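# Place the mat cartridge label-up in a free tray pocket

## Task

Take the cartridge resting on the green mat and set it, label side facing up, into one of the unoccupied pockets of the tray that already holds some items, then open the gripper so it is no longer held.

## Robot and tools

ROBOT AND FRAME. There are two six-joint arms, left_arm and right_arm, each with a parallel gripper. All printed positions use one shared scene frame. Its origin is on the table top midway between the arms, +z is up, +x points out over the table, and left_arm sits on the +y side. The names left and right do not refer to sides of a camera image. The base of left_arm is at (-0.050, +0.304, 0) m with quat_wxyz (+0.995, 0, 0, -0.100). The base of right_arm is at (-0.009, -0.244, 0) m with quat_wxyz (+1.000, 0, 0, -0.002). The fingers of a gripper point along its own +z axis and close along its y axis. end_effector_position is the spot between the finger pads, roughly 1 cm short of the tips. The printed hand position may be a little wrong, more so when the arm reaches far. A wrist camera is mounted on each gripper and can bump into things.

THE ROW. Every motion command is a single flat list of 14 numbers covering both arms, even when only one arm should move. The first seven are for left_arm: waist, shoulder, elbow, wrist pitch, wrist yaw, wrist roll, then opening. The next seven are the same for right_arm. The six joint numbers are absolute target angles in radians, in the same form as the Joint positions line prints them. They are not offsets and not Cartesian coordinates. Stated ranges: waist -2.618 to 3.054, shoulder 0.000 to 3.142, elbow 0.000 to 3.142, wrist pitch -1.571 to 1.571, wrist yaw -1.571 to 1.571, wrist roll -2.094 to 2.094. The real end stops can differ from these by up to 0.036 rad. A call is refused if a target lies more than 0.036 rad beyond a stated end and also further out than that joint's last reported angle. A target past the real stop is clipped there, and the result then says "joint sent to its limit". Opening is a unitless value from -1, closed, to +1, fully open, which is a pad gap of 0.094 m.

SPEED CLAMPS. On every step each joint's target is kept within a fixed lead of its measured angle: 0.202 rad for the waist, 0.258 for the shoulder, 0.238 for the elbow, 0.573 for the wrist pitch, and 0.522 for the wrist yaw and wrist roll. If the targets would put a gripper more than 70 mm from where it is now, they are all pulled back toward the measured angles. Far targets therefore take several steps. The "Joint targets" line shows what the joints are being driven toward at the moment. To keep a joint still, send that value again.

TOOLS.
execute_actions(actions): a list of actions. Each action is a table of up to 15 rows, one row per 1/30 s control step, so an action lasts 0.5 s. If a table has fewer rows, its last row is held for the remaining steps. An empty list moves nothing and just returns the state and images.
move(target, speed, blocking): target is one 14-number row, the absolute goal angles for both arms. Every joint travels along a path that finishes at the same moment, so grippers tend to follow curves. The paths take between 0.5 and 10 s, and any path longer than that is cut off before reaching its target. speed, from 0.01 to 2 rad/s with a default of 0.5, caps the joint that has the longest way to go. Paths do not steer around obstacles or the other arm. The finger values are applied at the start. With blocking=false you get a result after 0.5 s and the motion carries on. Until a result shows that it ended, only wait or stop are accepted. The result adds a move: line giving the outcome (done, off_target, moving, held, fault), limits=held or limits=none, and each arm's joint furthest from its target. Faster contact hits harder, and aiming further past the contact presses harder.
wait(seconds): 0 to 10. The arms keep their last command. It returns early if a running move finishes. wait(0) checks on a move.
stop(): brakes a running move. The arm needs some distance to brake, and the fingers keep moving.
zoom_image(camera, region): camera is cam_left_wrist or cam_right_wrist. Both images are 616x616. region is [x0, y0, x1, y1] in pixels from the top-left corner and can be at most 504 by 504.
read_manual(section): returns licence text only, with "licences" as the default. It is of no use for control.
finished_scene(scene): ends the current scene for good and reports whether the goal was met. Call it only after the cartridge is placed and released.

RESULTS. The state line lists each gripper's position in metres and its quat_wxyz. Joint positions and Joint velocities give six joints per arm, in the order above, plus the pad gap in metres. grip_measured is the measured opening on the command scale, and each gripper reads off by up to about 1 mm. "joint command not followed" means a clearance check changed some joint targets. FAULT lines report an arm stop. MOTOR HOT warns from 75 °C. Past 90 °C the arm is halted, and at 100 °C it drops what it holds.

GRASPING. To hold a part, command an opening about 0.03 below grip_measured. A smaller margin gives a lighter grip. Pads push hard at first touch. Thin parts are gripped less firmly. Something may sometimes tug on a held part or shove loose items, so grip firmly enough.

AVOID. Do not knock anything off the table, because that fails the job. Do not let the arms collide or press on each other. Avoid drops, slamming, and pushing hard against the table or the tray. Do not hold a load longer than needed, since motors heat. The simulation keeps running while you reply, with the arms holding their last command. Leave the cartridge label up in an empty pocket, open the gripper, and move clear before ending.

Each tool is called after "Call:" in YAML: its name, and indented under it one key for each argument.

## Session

Call:
execute_actions:
  actions: []

Scene clock: 0.00 s.
left_arm: end_effector_position=(+0.5162, +0.1365, +0.3803) grip_measured=+1.000 end_effector_quat_wxyz=(+0.666, +0.138, +0.727, -0.097) | right_arm: end_effector_position=(+0.3140, +0.0660, +0.1981) grip_measured=+1.000 end_effector_quat_wxyz=(-0.328, +0.552, -0.504, +0.578)
Joint names: [waist, shoulder, elbow, wrist pitch, wrist yaw, wrist roll]
Joint positions: left_arm=[-0.069  1.849  1.733  0.021  0.062  0.049  0.094] | right_arm=[ 1.164  1.862  1.151  0.144  1.351 -1.33   0.094]
Joint velocities: left_arm=[ 0.002  0.017  0.002 -0.051 -0.007  0.051  0.   ] | right_arm=[ 0.022  0.007  0.012 -0.022 -0.022 -0.022  0.   ]
Joint targets: left_arm=[-0.069 1.827 1.751 0.040 0.063 0.046] | right_arm=[1.164 1.856 1.157 0.139 1.358 -1.326]

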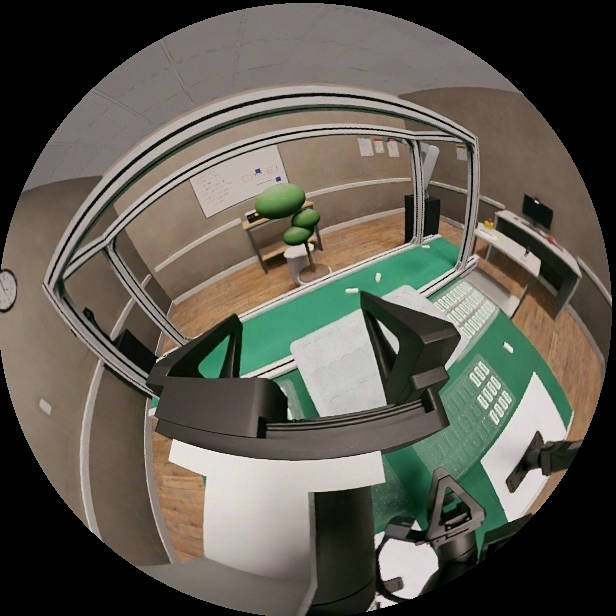

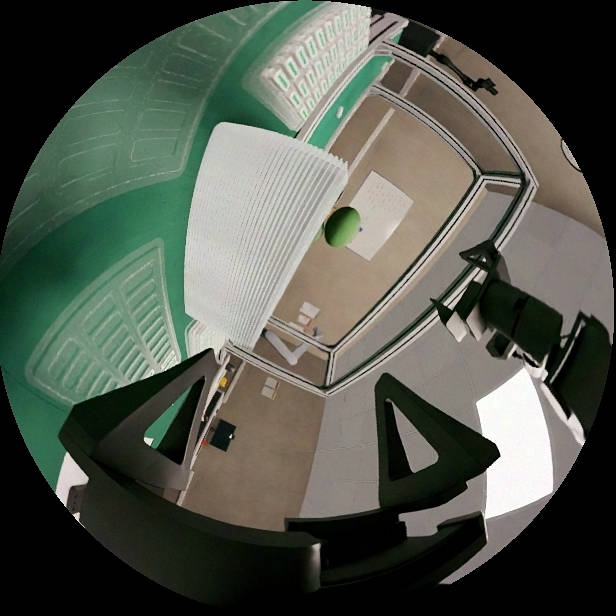

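Call:
zoom_image:
  camera: "cam_left_wrist"
  region: [440, 310, 580, 450]

Call:
move:
  target: [-0.069,1.827,1.751,0.04,0.063,0.046,1,0.75,1.4,1.2,-0.6,1.0,-0.9,1]
  speed: 1.0

Call:
move:
  target: [-0.069,1.827,1.751,0.04,0.063,0.046,1,-0.4,1.55,1.6,-1.5,0,0,1]
  speed: 1.0

Region (440, 310, 580, 450) of cam_left_wrist's 616x616 image, scaled by 3.600, with more detail than that image has.

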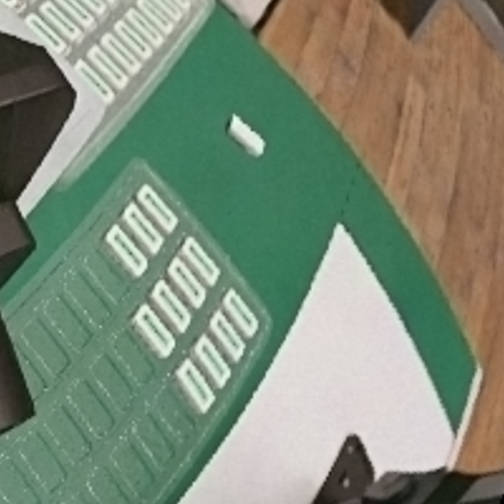

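Scene clock: 7.17 s.
left_arm: end_effector_position=(+0.5161, +0.1365, +0.3787) grip_measured=+1.000 end_effector_quat_wxyz=(+0.664, +0.138, +0.729, -0.097) | right_arm: end_effector_position=(+0.3454, -0.1177, +0.2601) grip_measured=+1.000 end_effector_quat_wxyz=(+0.286, -0.482, +0.681, -0.472)
Joint names: [waist, shoulder, elbow, wrist pitch, wrist yaw, wrist roll]
Joint positions: left_arm=[-0.069  1.849  1.733  0.015  0.062  0.049  0.094] | right_arm=[ 0.753  1.416  1.182 -0.582  1.003 -0.912  0.094]
Joint velocities: left_arm=[ 0.017  0.007 -0.007 -0.022  0.022 -0.037  0.   ] | right_arm=[-0.007 -0.012 -0.002  0.022  0.051 -0.11   0.   ]
Joint targets: left_arm=[-0.069 1.827 1.751 0.040 0.063 0.046] | right_arm=[0.750 1.400 1.200 -0.600 1.000 -0.900]
move: off_target (left_arm); limits=none; left_arm: farthest joint: the wrist pitch, 0.025 radians from its target (0.019 radians at the start); right_arm: farthest joint: the elbow, 0.018 radians from its target (0.049 radians at the start)

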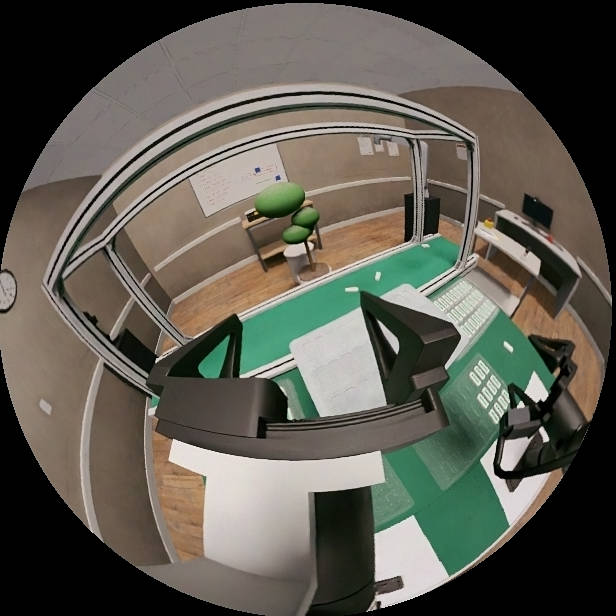

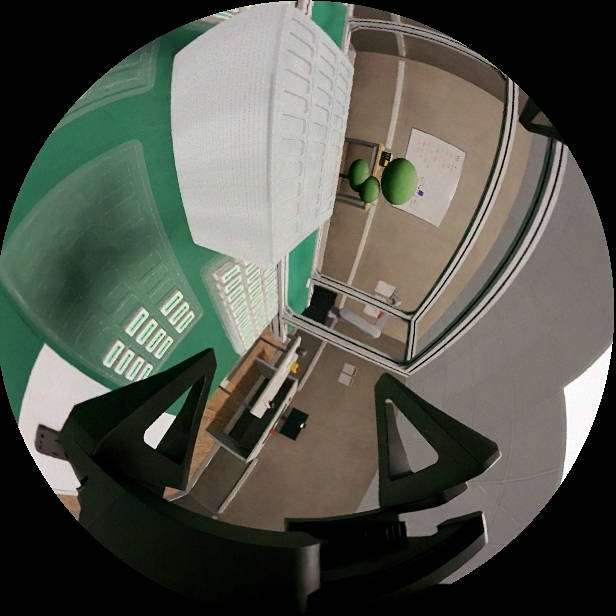

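Scene clock: 9.23 s.
left_arm: end_effector_position=(+0.5160, +0.1365, +0.3778) grip_measured=+1.000 end_effector_quat_wxyz=(+0.662, +0.139, +0.730, -0.097) | right_arm: end_effector_position=(+0.2520, -0.3561, +0.2069) grip_measured=+1.000 end_effector_quat_wxyz=(+0.062, +0.195, +0.979, -0.019)
Joint names: [waist, shoulder, elbow, wrist pitch, wrist yaw, wrist roll]
Joint positions: left_arm=[-0.069  1.849  1.733  0.011  0.062  0.049  0.094] | right_arm=[-0.399  1.533  1.578 -1.485  0.012 -0.009  0.094]
Joint velocities: left_arm=[ 0.007 -0.022  0.007 -0.022 -0.095 -0.022  0.   ] | right_arm=[-0.007 -0.007 -0.002 -0.051 -0.007  0.095  0.   ]
Joint targets: left_arm=[-0.069 1.827 1.751 0.040 0.063 0.046] | right_arm=[-0.400 1.550 1.600 -1.500 0.000 -0.000]
move: off_target (left_arm, right_arm); limits=none; left_arm: farthest joint: the wrist pitch, 0.029 radians from its target (0.025 radians at the start); right_arm: farthest joint: the elbow, 0.022 radians from its target (0.418 radians at the start)

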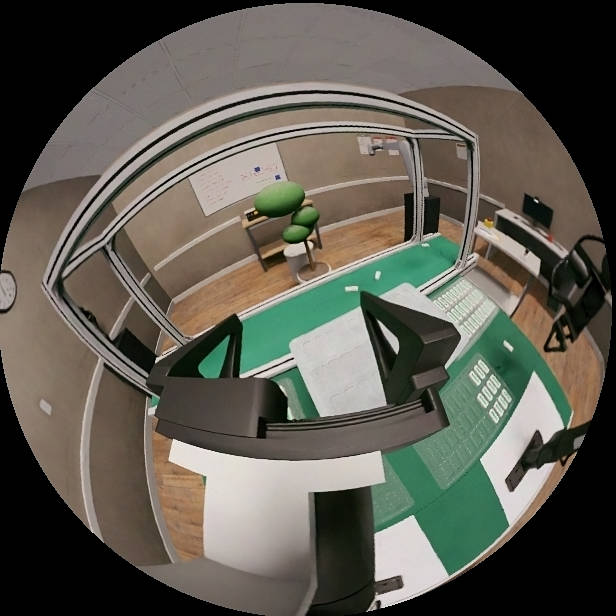

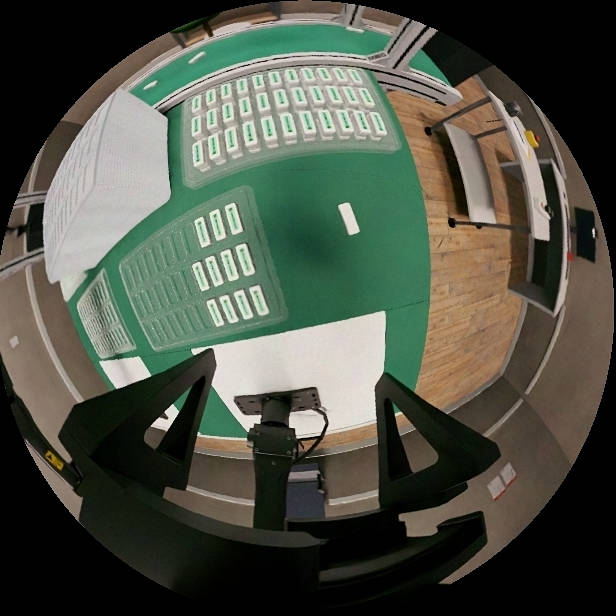

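Call:
zoom_image:
  camera: "cam_right_wrist"
  region: [300, 170, 400, 270]

Region (300, 170, 400, 270) of cam_right_wrist's 616x616 image, scaled by 5.040, with more detail than that image has.

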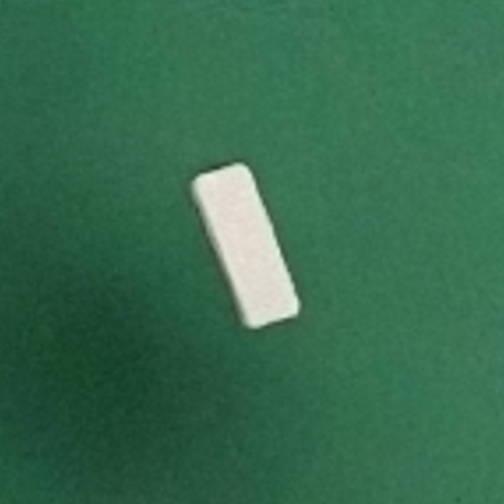

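Call:
move:
  target: [0.15,1.519,0.875,0.685,1.41,-1.567,-0.2,-0.526,2.06,1.538,-1.061,-0.01,0.995,1]
  speed: 1.1

Scene clock: 21.07 s.
left_arm: end_effector_position=(+0.2848, +0.1092, +0.2747) grip_measured=-0.197 end_effector_quat_wxyz=(+0.034, -0.046, +0.707, -0.705) | right_arm: end_effector_position=(+0.3233, -0.4336, +0.0368) grip_measured=+1.000 end_effector_quat_wxyz=(-0.006, +0.685, +0.729, -0.000)
Joint names: [waist, shoulder, elbow, wrist pitch, wrist yaw, wrist roll]
Joint positions: left_arm=[ 0.143  1.554  0.88   0.655  1.399 -1.569  0.038] | right_arm=[-0.519  2.054  1.544 -1.072 -0.002  0.986  0.094]
Joint velocities: left_arm=[-0.007  0.012 -0.007  0.022 -0.125 -0.095  0.001] | right_arm=[-0.002 -0.032 -0.007  0.037  0.037  0.007  0.   ]
Joint targets: left_arm=[0.150 1.519 0.875 0.685 1.410 -1.567] | right_arm=[-0.526 2.060 1.538 -1.061 -0.010 0.995]
move: off_target (left_arm); limits=none; left_arm: farthest joint: the shoulder, 0.035 radians from its target (0.330 radians at the start); right_arm: farthest joint: the wrist pitch, 0.011 radians from its target (0.424 radians at the start)

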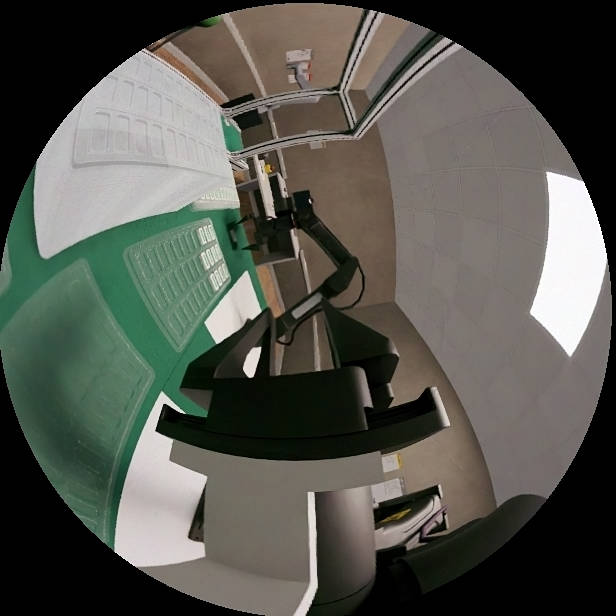

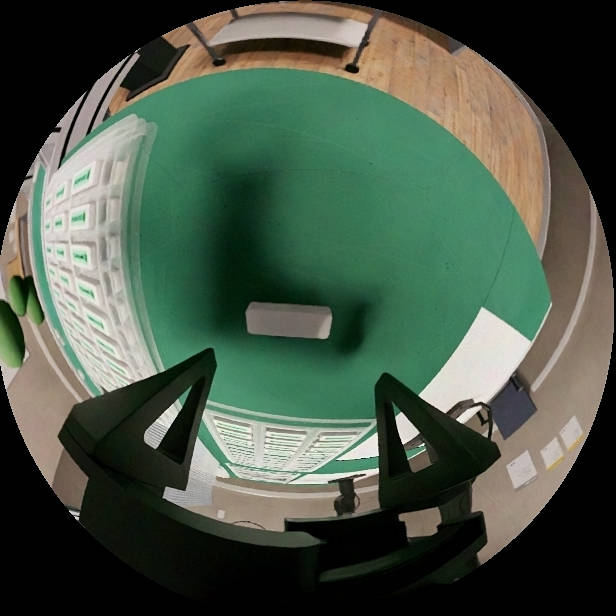

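Call:
move:
  target: [0.15,1.519,0.875,0.685,1.41,-1.567,-0.2,-0.549,2.124,1.601,-1.024,-0.01,0.875,0.7]
  speed: 0.25

Call:
zoom_image:
  camera: "cam_right_wrist"
  region: [170, 270, 430, 450]

Scene clock: 26.53 s.
left_arm: end_effector_position=(+0.2847, +0.1091, +0.2746) grip_measured=-0.197 end_effector_quat_wxyz=(+0.033, -0.047, +0.707, -0.705) | right_arm: end_effector_position=(+0.3315, -0.4493, +0.0232) grip_measured=+0.702 end_effector_quat_wxyz=(+0.001, +0.656, +0.755, +0.001)
Joint names: [waist, shoulder, elbow, wrist pitch, wrist yaw, wrist roll]
Joint positions: left_arm=[ 0.143  1.554  0.88   0.655  1.4   -1.572  0.038] | right_arm=[-0.543  2.113  1.579 -1.035 -0.002  0.884  0.08 ]
Joint velocities: left_arm=[-0.012  0.012 -0.022 -0.007 -0.066  0.007  0.001] | right_arm=[ 0.012 -0.007  0.002  0.037 -0.007 -0.022 -0.001]
Joint targets: left_arm=[0.150 1.519 0.875 0.685 1.410 -1.567] | right_arm=[-0.549 2.124 1.601 -1.024 -0.010 0.875]
move: off_target (left_arm, right_arm); limits=none; left_arm: farthest joint: the shoulder, 0.035 radians from its target (0.035 radians at the start); right_arm: farthest joint: the elbow, 0.022 radians from its target (0.057 radians at the start)

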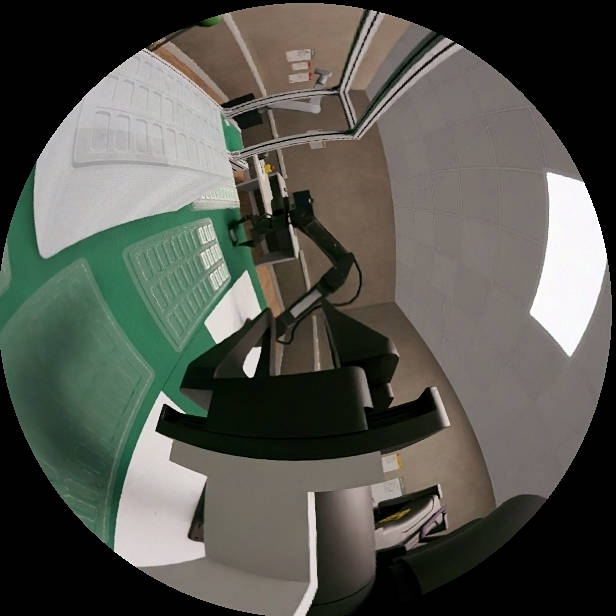

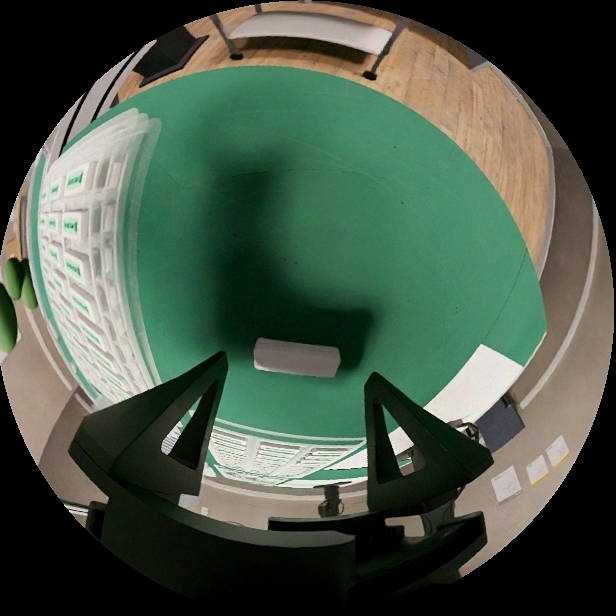

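Region (170, 270, 430, 450) of cam_right_wrist's 616x616 image, scaled by 1.938, with more detail than that image has; it fills the top 349 rows of this view, and the rest is white.

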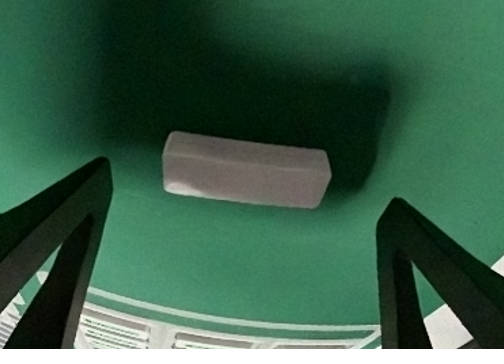

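Call:
move:
  target: [0.15,1.519,0.875,0.685,1.41,-1.567,-0.2,-0.549,2.157,1.59,-1.002,-0.01,0.86,0.2]
  speed: 0.08

Call:
execute_actions:
  actions:
    - [[0.15,1.519,0.875,0.685,1.41,-1.567,-0.2,-0.549,2.15,1.59,-1.002,-0.01,0.86,0.14],[0.15,1.519,0.875,0.685,1.41,-1.567,-0.2,-0.549,2.15,1.59,-1.002,-0.01,0.86,0.09],[0.15,1.519,0.875,0.685,1.41,-1.567,-0.2,-0.549,2.15,1.59,-1.002,-0.01,0.86,0.05],[0.15,1.519,0.875,0.685,1.41,-1.567,-0.2,-0.549,2.15,1.59,-1.002,-0.01,0.86,0.02],[0.15,1.519,0.875,0.685,1.41,-1.567,-0.2,-0.549,2.15,1.59,-1.002,-0.01,0.86,0.0],[0.15,1.519,0.875,0.685,1.41,-1.567,-0.2,-0.549,2.15,1.59,-1.002,-0.01,0.86,-0.02],[0.15,1.519,0.875,0.685,1.41,-1.567,-0.2,-0.549,2.15,1.59,-1.002,-0.01,0.86,-0.05]]

Call:
zoom_image:
  camera: "cam_right_wrist"
  region: [170, 270, 430, 450]

Scene clock: 32.13 s.
left_arm: end_effector_position=(+0.2847, +0.1091, +0.2747) grip_measured=-0.197 end_effector_quat_wxyz=(+0.032, -0.047, +0.707, -0.705) | right_arm: end_effector_position=(+0.3331, -0.4503, +0.0104) grip_measured=+0.202 end_effector_quat_wxyz=(-0.005, +0.650, +0.760, +0.000)
Joint names: [waist, shoulder, elbow, wrist pitch, wrist yaw, wrist roll]
Joint positions: left_arm=[ 0.143  1.554  0.88   0.655  1.4   -1.573  0.038] | right_arm=[-0.543  2.147  1.579 -1.014 -0.002  0.868  0.056]
Joint velocities: left_arm=[-0.007  0.012 -0.002 -0.007 -0.022 -0.051  0.001] | right_arm=[-0.007 -0.002 -0.007 -0.022  0.022 -0.051 -0.001]
Joint targets: left_arm=[0.150 1.519 0.875 0.685 1.410 -1.567] | right_arm=[-0.549 2.157 1.590 -1.002 -0.010 0.860]
move: off_target (left_arm); limits=none; left_arm: farthest joint: the shoulder, 0.035 radians from its target (0.035 radians at the start); right_arm: farthest joint: the wrist pitch, 0.012 radians from its target (0.033 radians at the start)

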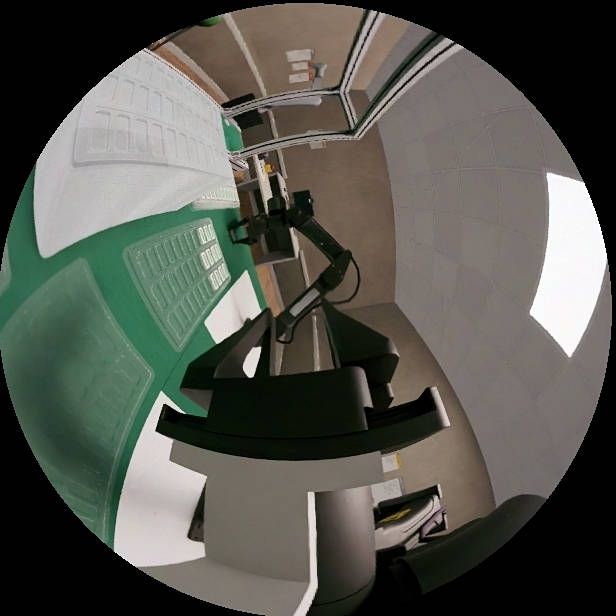

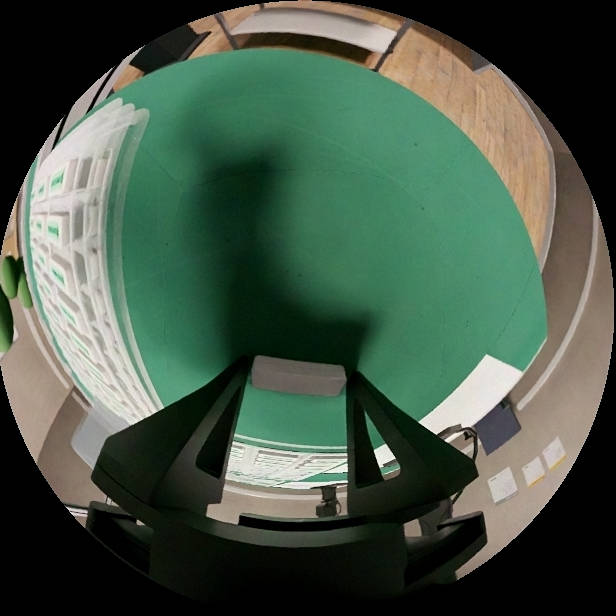

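Scene clock: 32.63 s.
left_arm: end_effector_position=(+0.2847, +0.1091, +0.2747) grip_measured=-0.197 end_effector_quat_wxyz=(+0.032, -0.047, +0.707, -0.705) | right_arm: end_effector_position=(+0.3332, -0.4504, +0.0104) grip_measured=-0.023 end_effector_quat_wxyz=(-0.005, +0.650, +0.760, +0.000)
Joint names: [waist, shoulder, elbow, wrist pitch, wrist yaw, wrist roll]
Joint positions: left_arm=[ 0.143  1.554  0.88   0.655  1.4   -1.573  0.038] | right_arm=[-0.543  2.147  1.579 -1.013 -0.002  0.868  0.046]
Joint velocities: left_arm=[-0.002 -0.002  0.002 -0.022 -0.081 -0.022 -0.001] | right_arm=[ 0.002  0.012  0.002 -0.066 -0.022  0.007 -0.   ]
Joint targets: left_arm=[0.150 1.519 0.875 0.685 1.410 -1.567] | right_arm=[-0.549 2.150 1.590 -1.002 -0.010 0.860]

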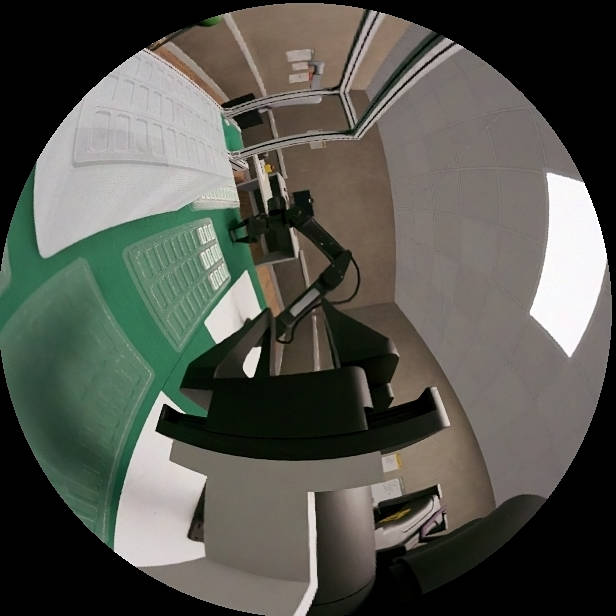

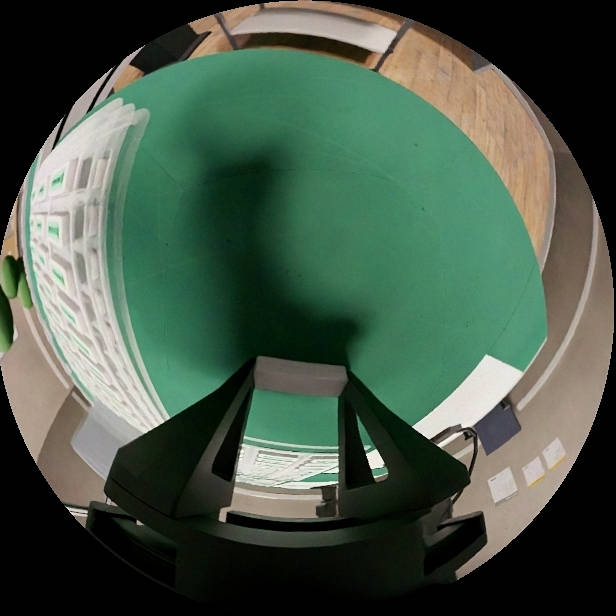

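Region (170, 270, 430, 450) of cam_right_wrist's 616x616 image, scaled by 1.938, with more detail than that image has; it fills the top 349 rows of this view, and the rest is white.

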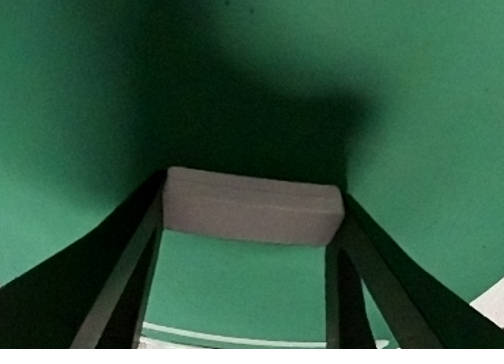

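Call:
move:
  target: [0.15,1.519,0.875,0.685,1.41,-1.567,-0.2,-0.45,1.2,1.1,-1.1,-0.5,0.5,-0.053]
  speed: 0.9

Call:
move:
  target: [0.05,1.53,0.875,0.695,1.41,-1.567,-0.3,0.338,1.422,0.742,0.655,-1.25,-0.015,-0.053]
  speed: 1.1

Scene clock: 40.10 s.
left_arm: end_effector_position=(+0.2847, +0.1091, +0.2747) grip_measured=-0.197 end_effector_quat_wxyz=(+0.032, -0.048, +0.707, -0.705) | right_arm: end_effector_position=(+0.2626, -0.2851, +0.1867) grip_measured=-0.023 end_effector_quat_wxyz=(+0.174, +0.406, +0.865, +0.239)
Joint names: [waist, shoulder, elbow, wrist pitch, wrist yaw, wrist roll]
Joint positions: left_arm=[ 0.143  1.554  0.88   0.655  1.4   -1.575  0.038] | right_arm=[-0.457  1.218  1.108 -1.089 -0.482  0.511  0.046]
Joint velocities: left_arm=[-0.002 -0.002 -0.007 -0.037  0.022 -0.051  0.001] | right_arm=[ 0.007 -0.007  0.002  0.022  0.051  0.007  0.   ]
Joint targets: left_arm=[0.150 1.519 0.875 0.685 1.410 -1.567] | right_arm=[-0.450 1.200 1.100 -1.100 -0.500 0.500]
move: off_target (left_arm); limits=none; left_arm: farthest joint: the shoulder, 0.035 radians from its target (0.035 radians at the start); right_arm: farthest joint: the shoulder, 0.018 radians from its target (0.947 radians at the start)

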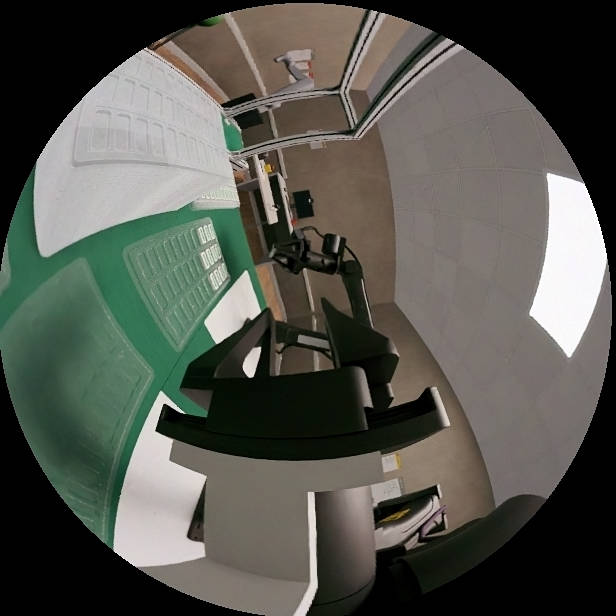

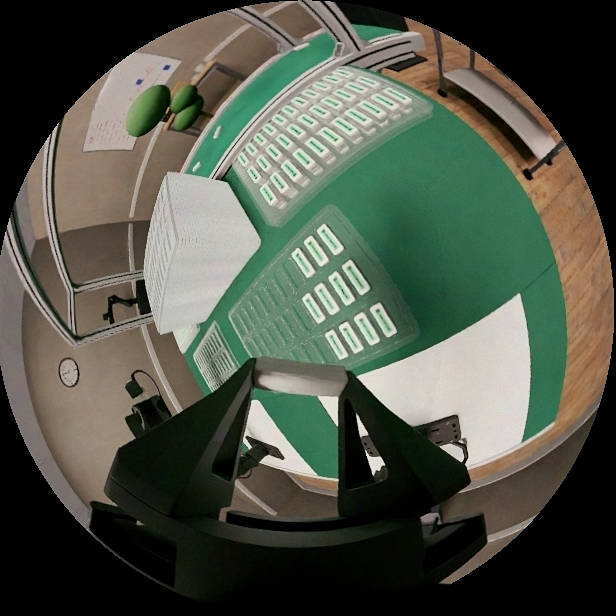

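Scene clock: 42.63 s.
left_arm: end_effector_position=(+0.2667, +0.0812, +0.2756) grip_measured=-0.297 end_effector_quat_wxyz=(+0.004, -0.015, +0.708, -0.707) | right_arm: end_effector_position=(+0.2542, +0.0256, +0.2757) grip_measured=-0.023 end_effector_quat_wxyz=(+0.499, -0.500, +0.502, +0.499)
Joint names: [waist, shoulder, elbow, wrist pitch, wrist yaw, wrist roll]
Joint positions: left_arm=[ 0.057  1.554  0.88   0.664  1.401 -1.577  0.033] | right_arm=[ 0.333  1.407  0.751  0.647 -1.238 -0.007  0.046]
Joint velocities: left_arm=[ 0.002 -0.012  0.012  0.007  0.051  0.022 -0.   ] | right_arm=[ 0.007  0.002  0.002 -0.037  0.051 -0.037 -0.001]
Joint targets: left_arm=[0.050 1.530 0.875 0.695 1.410 -1.567] | right_arm=[0.338 1.422 0.742 0.655 -1.250 -0.015]
move: off_target (left_arm); limits=none; left_arm: farthest joint: the wrist pitch, 0.031 radians from its target (0.040 radians at the start); right_arm: farthest joint: the shoulder, 0.015 radians from its target (0.204 radians at the start)

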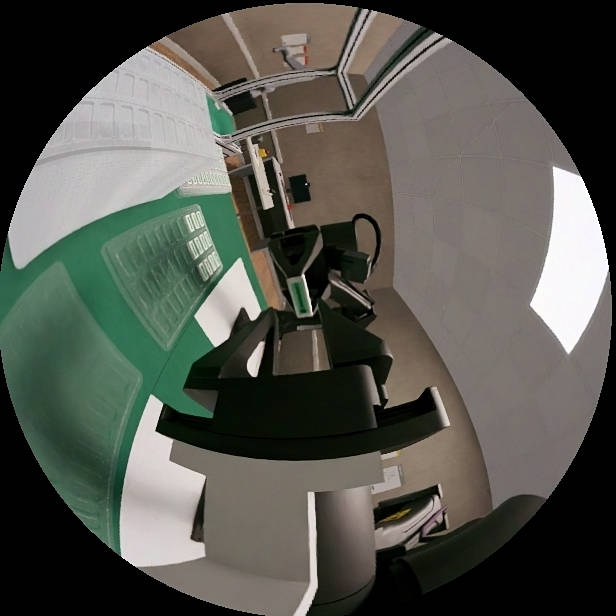

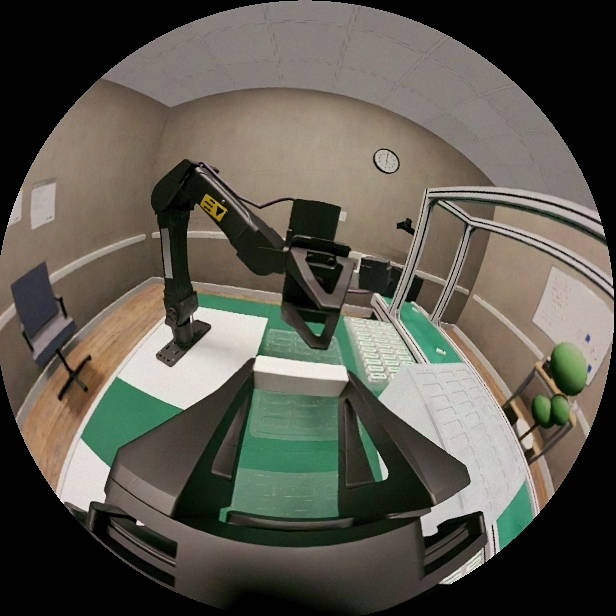

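Call:
move:
  target: [-0.1,1.53,0.875,0.695,1.268,-1.567,-0.4,0.338,1.422,0.742,0.655,-1.25,-0.015,-0.053]
  speed: 0.2

Call:
execute_actions:
  actions:
    - [[-0.1,1.53,0.875,0.695,1.268,-1.567,-0.6,0.338,1.422,0.742,0.655,-1.25,-0.015,-0.053]]

Call:
zoom_image:
  camera: "cam_left_wrist"
  region: [250, 260, 350, 360]

Call:
zoom_image:
  camera: "cam_right_wrist"
  region: [240, 310, 370, 430]

Scene clock: 48.73 s.
left_arm: end_effector_position=(+0.2512, +0.0344, +0.2753) grip_measured=-0.397 end_effector_quat_wxyz=(-0.007, -0.005, +0.708, -0.706) | right_arm: end_effector_position=(+0.2541, +0.0256, +0.2758) grip_measured=-0.023 end_effector_quat_wxyz=(+0.499, -0.500, +0.502, +0.499)
Joint names: [waist, shoulder, elbow, wrist pitch, wrist yaw, wrist roll]
Joint positions: left_arm=[-0.095  1.554  0.88   0.664  1.278 -1.578  0.028] | right_arm=[ 0.333  1.407  0.751  0.647 -1.239 -0.008  0.046]
Joint velocities: left_arm=[-0.017 -0.002  0.002  0.022 -0.007  0.037 -0.001] | right_arm=[ 0.017 -0.002  0.017  0.066  0.051 -0.037 -0.   ]
Joint targets: left_arm=[-0.100 1.530 0.875 0.695 1.268 -1.567] | right_arm=[0.338 1.422 0.742 0.655 -1.250 -0.015]
move: off_target (left_arm); limits=none; left_arm: farthest joint: the wrist pitch, 0.031 radians from its target (0.030 radians at the start); right_arm: farthest joint: the shoulder, 0.015 radians from its target (0.015 radians at the start)

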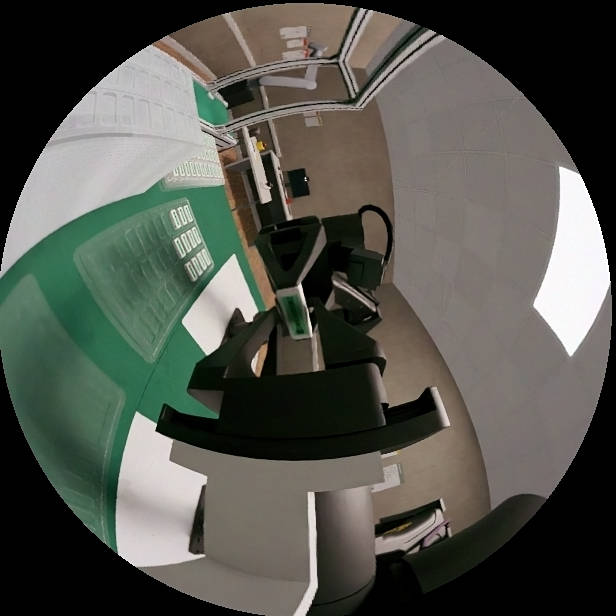

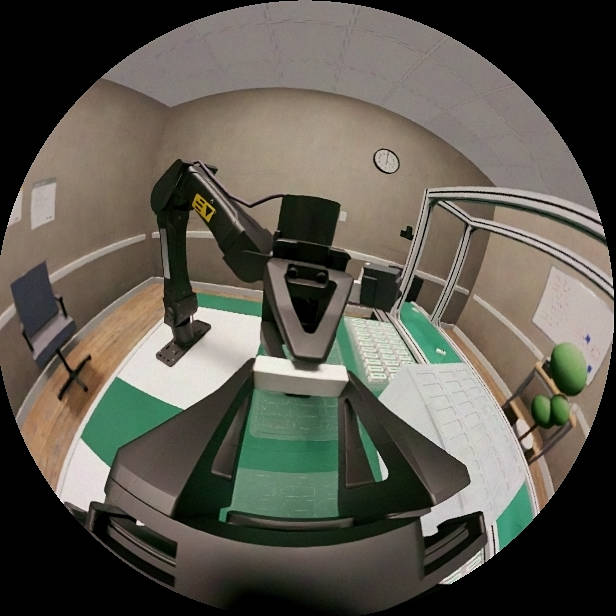

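Scene clock: 49.23 s.
left_arm: end_effector_position=(+0.2512, +0.0344, +0.2754) grip_measured=-0.597 end_effector_quat_wxyz=(-0.007, -0.005, +0.708, -0.706) | right_arm: end_effector_position=(+0.2541, +0.0256, +0.2759) grip_measured=-0.023 end_effector_quat_wxyz=(+0.500, -0.500, +0.501, +0.499)
Joint names: [waist, shoulder, elbow, wrist pitch, wrist yaw, wrist roll]
Joint positions: left_arm=[-0.095  1.554  0.88   0.664  1.277 -1.578  0.019] | right_arm=[ 0.333  1.407  0.751  0.648 -1.239 -0.008  0.046]
Joint velocities: left_arm=[-0.012 -0.012 -0.012 -0.037  0.037 -0.051 -0.001] | right_arm=[ 0.007  0.017 -0.017  0.051  0.022 -0.007 -0.001]
Joint targets: left_arm=[-0.100 1.530 0.875 0.695 1.268 -1.567] | right_arm=[0.338 1.422 0.742 0.655 -1.250 -0.015]

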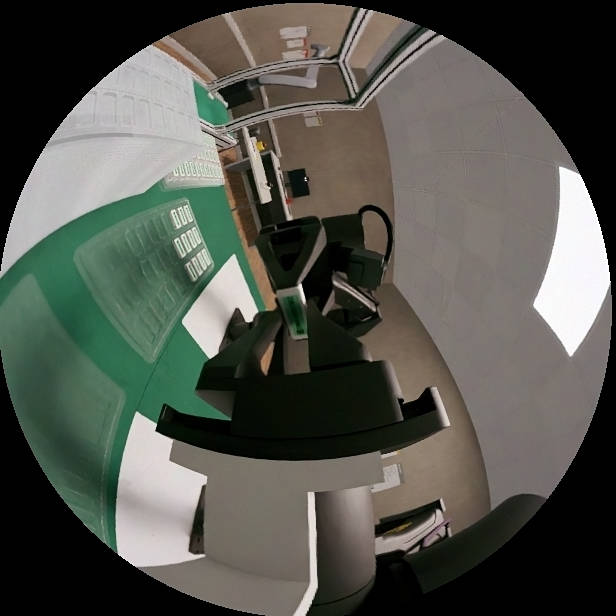

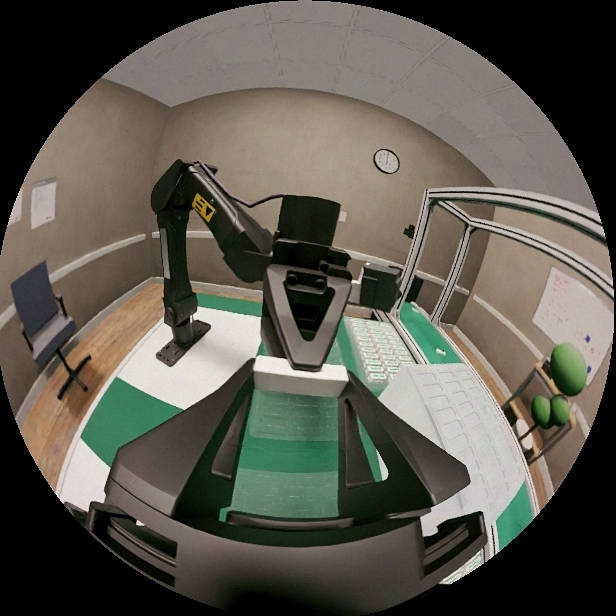

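Region (250, 260, 350, 360) of cam_left_wrist's 616x616 image, scaled by 5.040, with more detail than that image has.

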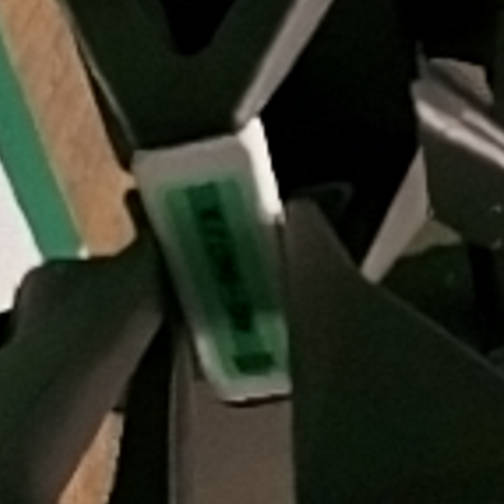

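Region (240, 310, 370, 430) of cam_right_wrist's 616x616 image, scaled by 3.877, with more detail than that image has; it fills the top 465 rows of this view, and the rest is white.

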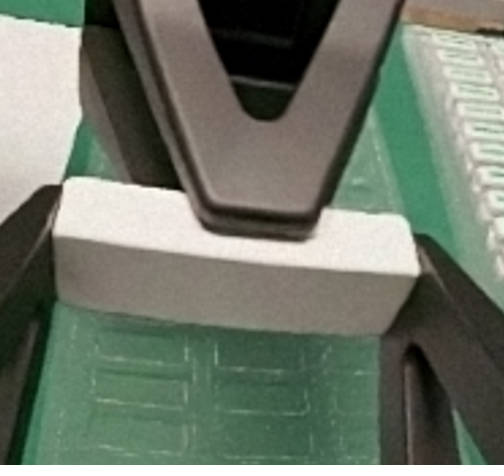

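Call:
execute_actions:
  actions:
    - [[-0.083,1.53,0.875,0.662,1.28,-1.567,-0.58,0.338,1.422,0.742,0.655,-1.25,-0.015,-0.053]]
    - [[-0.083,1.53,0.875,0.662,1.28,-1.567,-0.62,0.338,1.422,0.742,0.655,-1.25,-0.015,-0.053],[-0.083,1.53,0.875,0.662,1.28,-1.567,-0.64,0.338,1.422,0.742,0.655,-1.25,-0.015,-0.053],[-0.083,1.53,0.875,0.662,1.28,-1.567,-0.66,0.338,1.422,0.742,0.655,-1.25,-0.015,-0.053],[-0.083,1.53,0.875,0.662,1.28,-1.567,-0.68,0.338,1.422,0.742,0.655,-1.25,-0.015,-0.053],[-0.083,1.53,0.875,0.662,1.28,-1.567,-0.7,0.338,1.422,0.742,0.655,-1.25,-0.015,-0.053]]

Call:
zoom_image:
  camera: "cam_right_wrist"
  region: [240, 310, 370, 430]

Scene clock: 55.20 s.
left_arm: end_effector_position=(+0.2527, +0.0361, +0.2738) grip_measured=-0.672 end_effector_quat_wxyz=(-0.009, -0.011, +0.709, -0.705) | right_arm: end_effector_position=(+0.2540, +0.0256, +0.2759) grip_measured=-0.023 end_effector_quat_wxyz=(+0.500, -0.500, +0.501, +0.499)
Joint names: [waist, shoulder, elbow, wrist pitch, wrist yaw, wrist roll]
Joint positions: left_arm=[-0.09   1.554  0.88   0.652  1.277 -1.578  0.015] | right_arm=[ 0.333  1.407  0.751  0.648 -1.239 -0.008  0.046]
Joint velocities: left_arm=[-0.017 -0.007 -0.012  0.022 -0.007  0.007 -0.001] | right_arm=[-0.002 -0.027 -0.027 -0.007 -0.051 -0.007  0.001]
Joint targets: left_arm=[-0.083 1.530 0.875 0.662 1.280 -1.567] | right_arm=[0.338 1.422 0.742 0.655 -1.250 -0.015]

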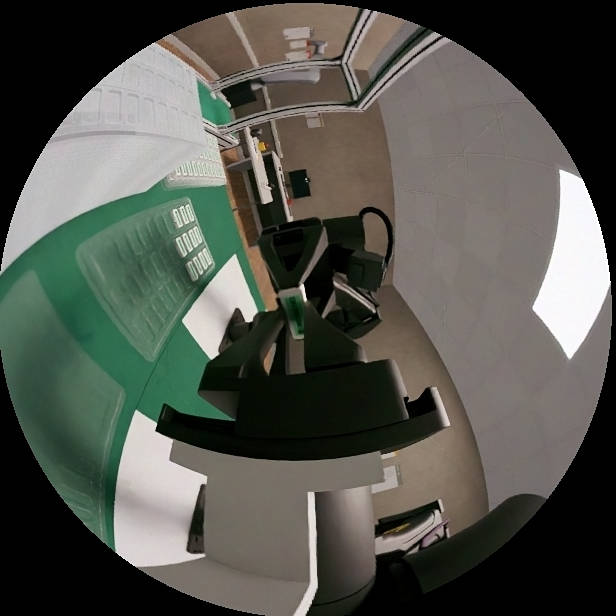

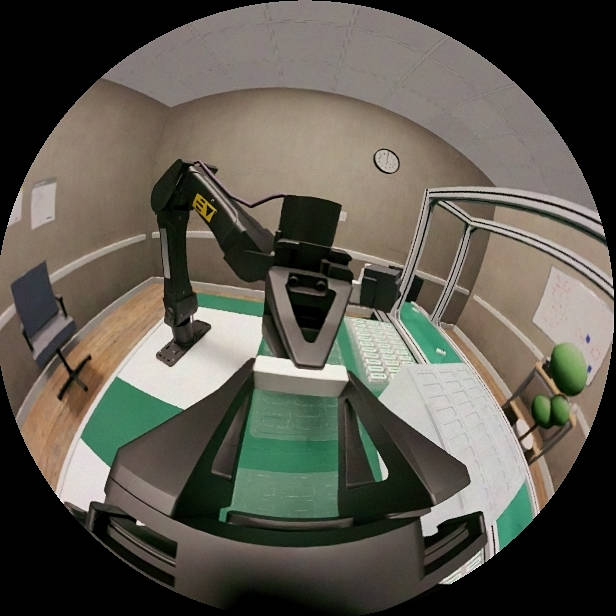

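Region (240, 310, 370, 430) of cam_right_wrist's 616x616 image, scaled by 3.877, with more detail than that image has; it fills the top 465 rows of this view, and the rest is white.

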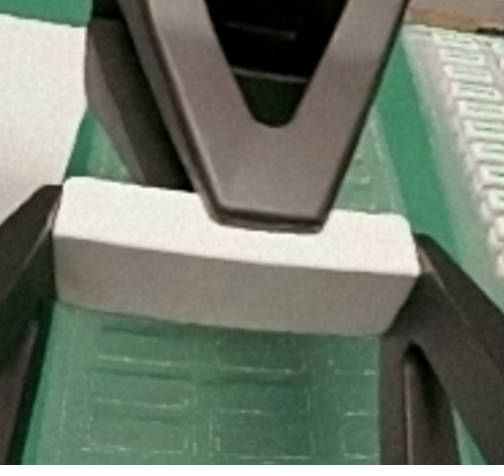

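Call:
execute_actions:
  actions:
    - [[-0.09,1.53,0.875,0.662,1.28,-1.567,-0.58,0.338,1.422,0.742,0.655,-1.25,-0.015,-0.053],[-0.09,1.53,0.875,0.662,1.28,-1.567,-0.58,0.338,1.422,0.742,0.655,-1.25,-0.015,-0.053],[-0.09,1.53,0.875,0.662,1.28,-1.567,-0.58,0.338,1.422,0.742,0.655,-1.25,-0.015,-0.053],[-0.09,1.53,0.875,0.662,1.28,-1.567,-0.58,0.338,1.422,0.742,0.655,-1.25,-0.015,-0.053],[-0.1,1.53,0.875,0.662,1.28,-1.567,-0.58,0.338,1.422,0.742,0.655,-1.25,-0.015,-0.053]]
    - [[-0.1,1.53,0.875,0.662,1.28,-1.567,-0.62,0.338,1.422,0.742,0.655,-1.25,-0.015,-0.053],[-0.1,1.53,0.875,0.662,1.28,-1.567,-0.64,0.338,1.422,0.742,0.655,-1.25,-0.015,-0.053],[-0.1,1.53,0.875,0.662,1.28,-1.567,-0.66,0.338,1.422,0.742,0.655,-1.25,-0.015,-0.053],[-0.1,1.53,0.875,0.662,1.28,-1.567,-0.68,0.338,1.422,0.742,0.655,-1.25,-0.015,-0.053],[-0.1,1.53,0.875,0.662,1.28,-1.567,-0.705,0.338,1.422,0.742,0.655,-1.25,-0.015,-0.053]]

Call:
zoom_image:
  camera: "cam_right_wrist"
  region: [240, 310, 370, 430]

Scene clock: 60.90 s.
left_arm: end_effector_position=(+0.2517, +0.0350, +0.2738) grip_measured=-0.668 end_effector_quat_wxyz=(-0.011, -0.010, +0.709, -0.705) | right_arm: end_effector_position=(+0.2537, +0.0255, +0.2754) grip_measured=-0.023 end_effector_quat_wxyz=(+0.499, -0.500, +0.501, +0.499)
Joint names: [waist, shoulder, elbow, wrist pitch, wrist yaw, wrist roll]
Joint positions: left_arm=[-0.093  1.554  0.88   0.651  1.277 -1.578  0.016] | right_arm=[ 0.333  1.407  0.749  0.649 -1.24  -0.008  0.046]
Joint velocities: left_arm=[ 0.002 -0.007 -0.007 -0.037  0.022  0.007 -0.   ] | right_arm=[ 0.002  0.002 -0.012 -0.037  0.007  0.051 -0.001]
Joint targets: left_arm=[-0.100 1.530 0.875 0.662 1.280 -1.567] | right_arm=[0.338 1.422 0.742 0.655 -1.250 -0.015]

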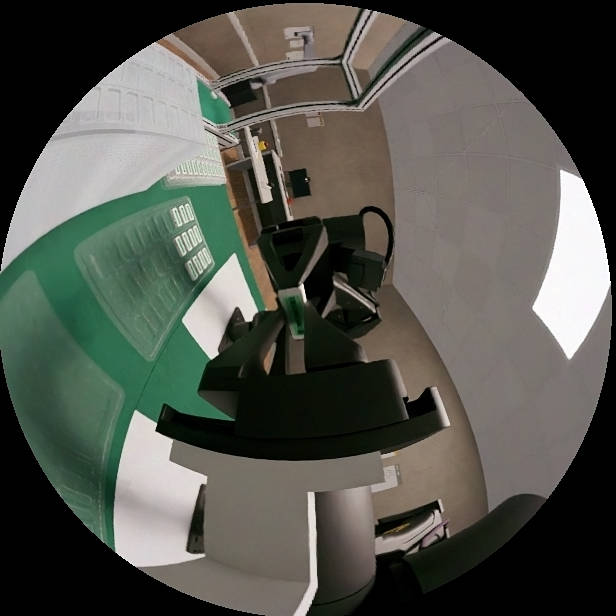

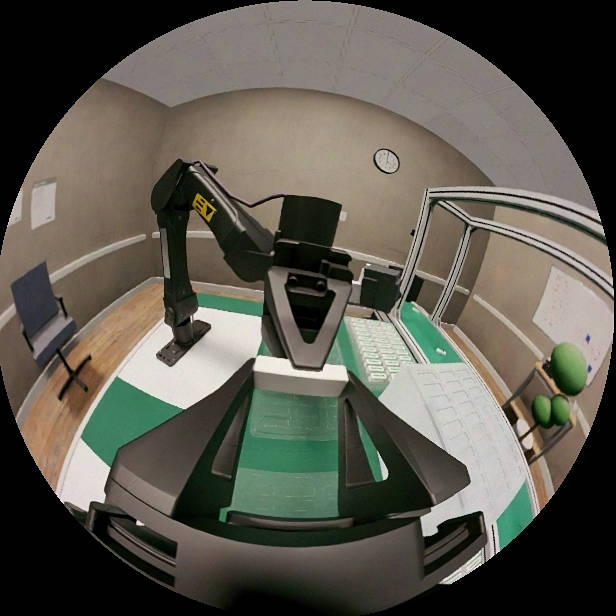

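Region (240, 310, 370, 430) of cam_right_wrist's 616x616 image, scaled by 3.877, with more detail than that image has; it fills the top 465 rows of this view, and the rest is white.

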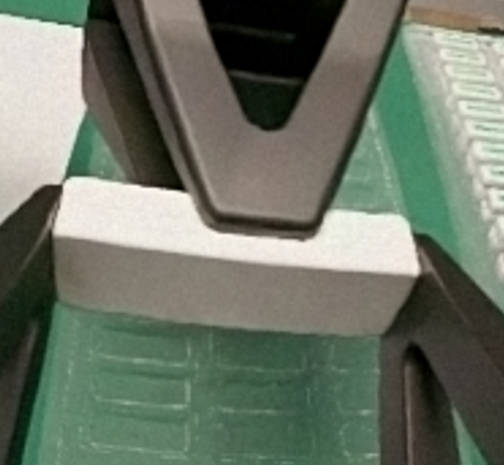

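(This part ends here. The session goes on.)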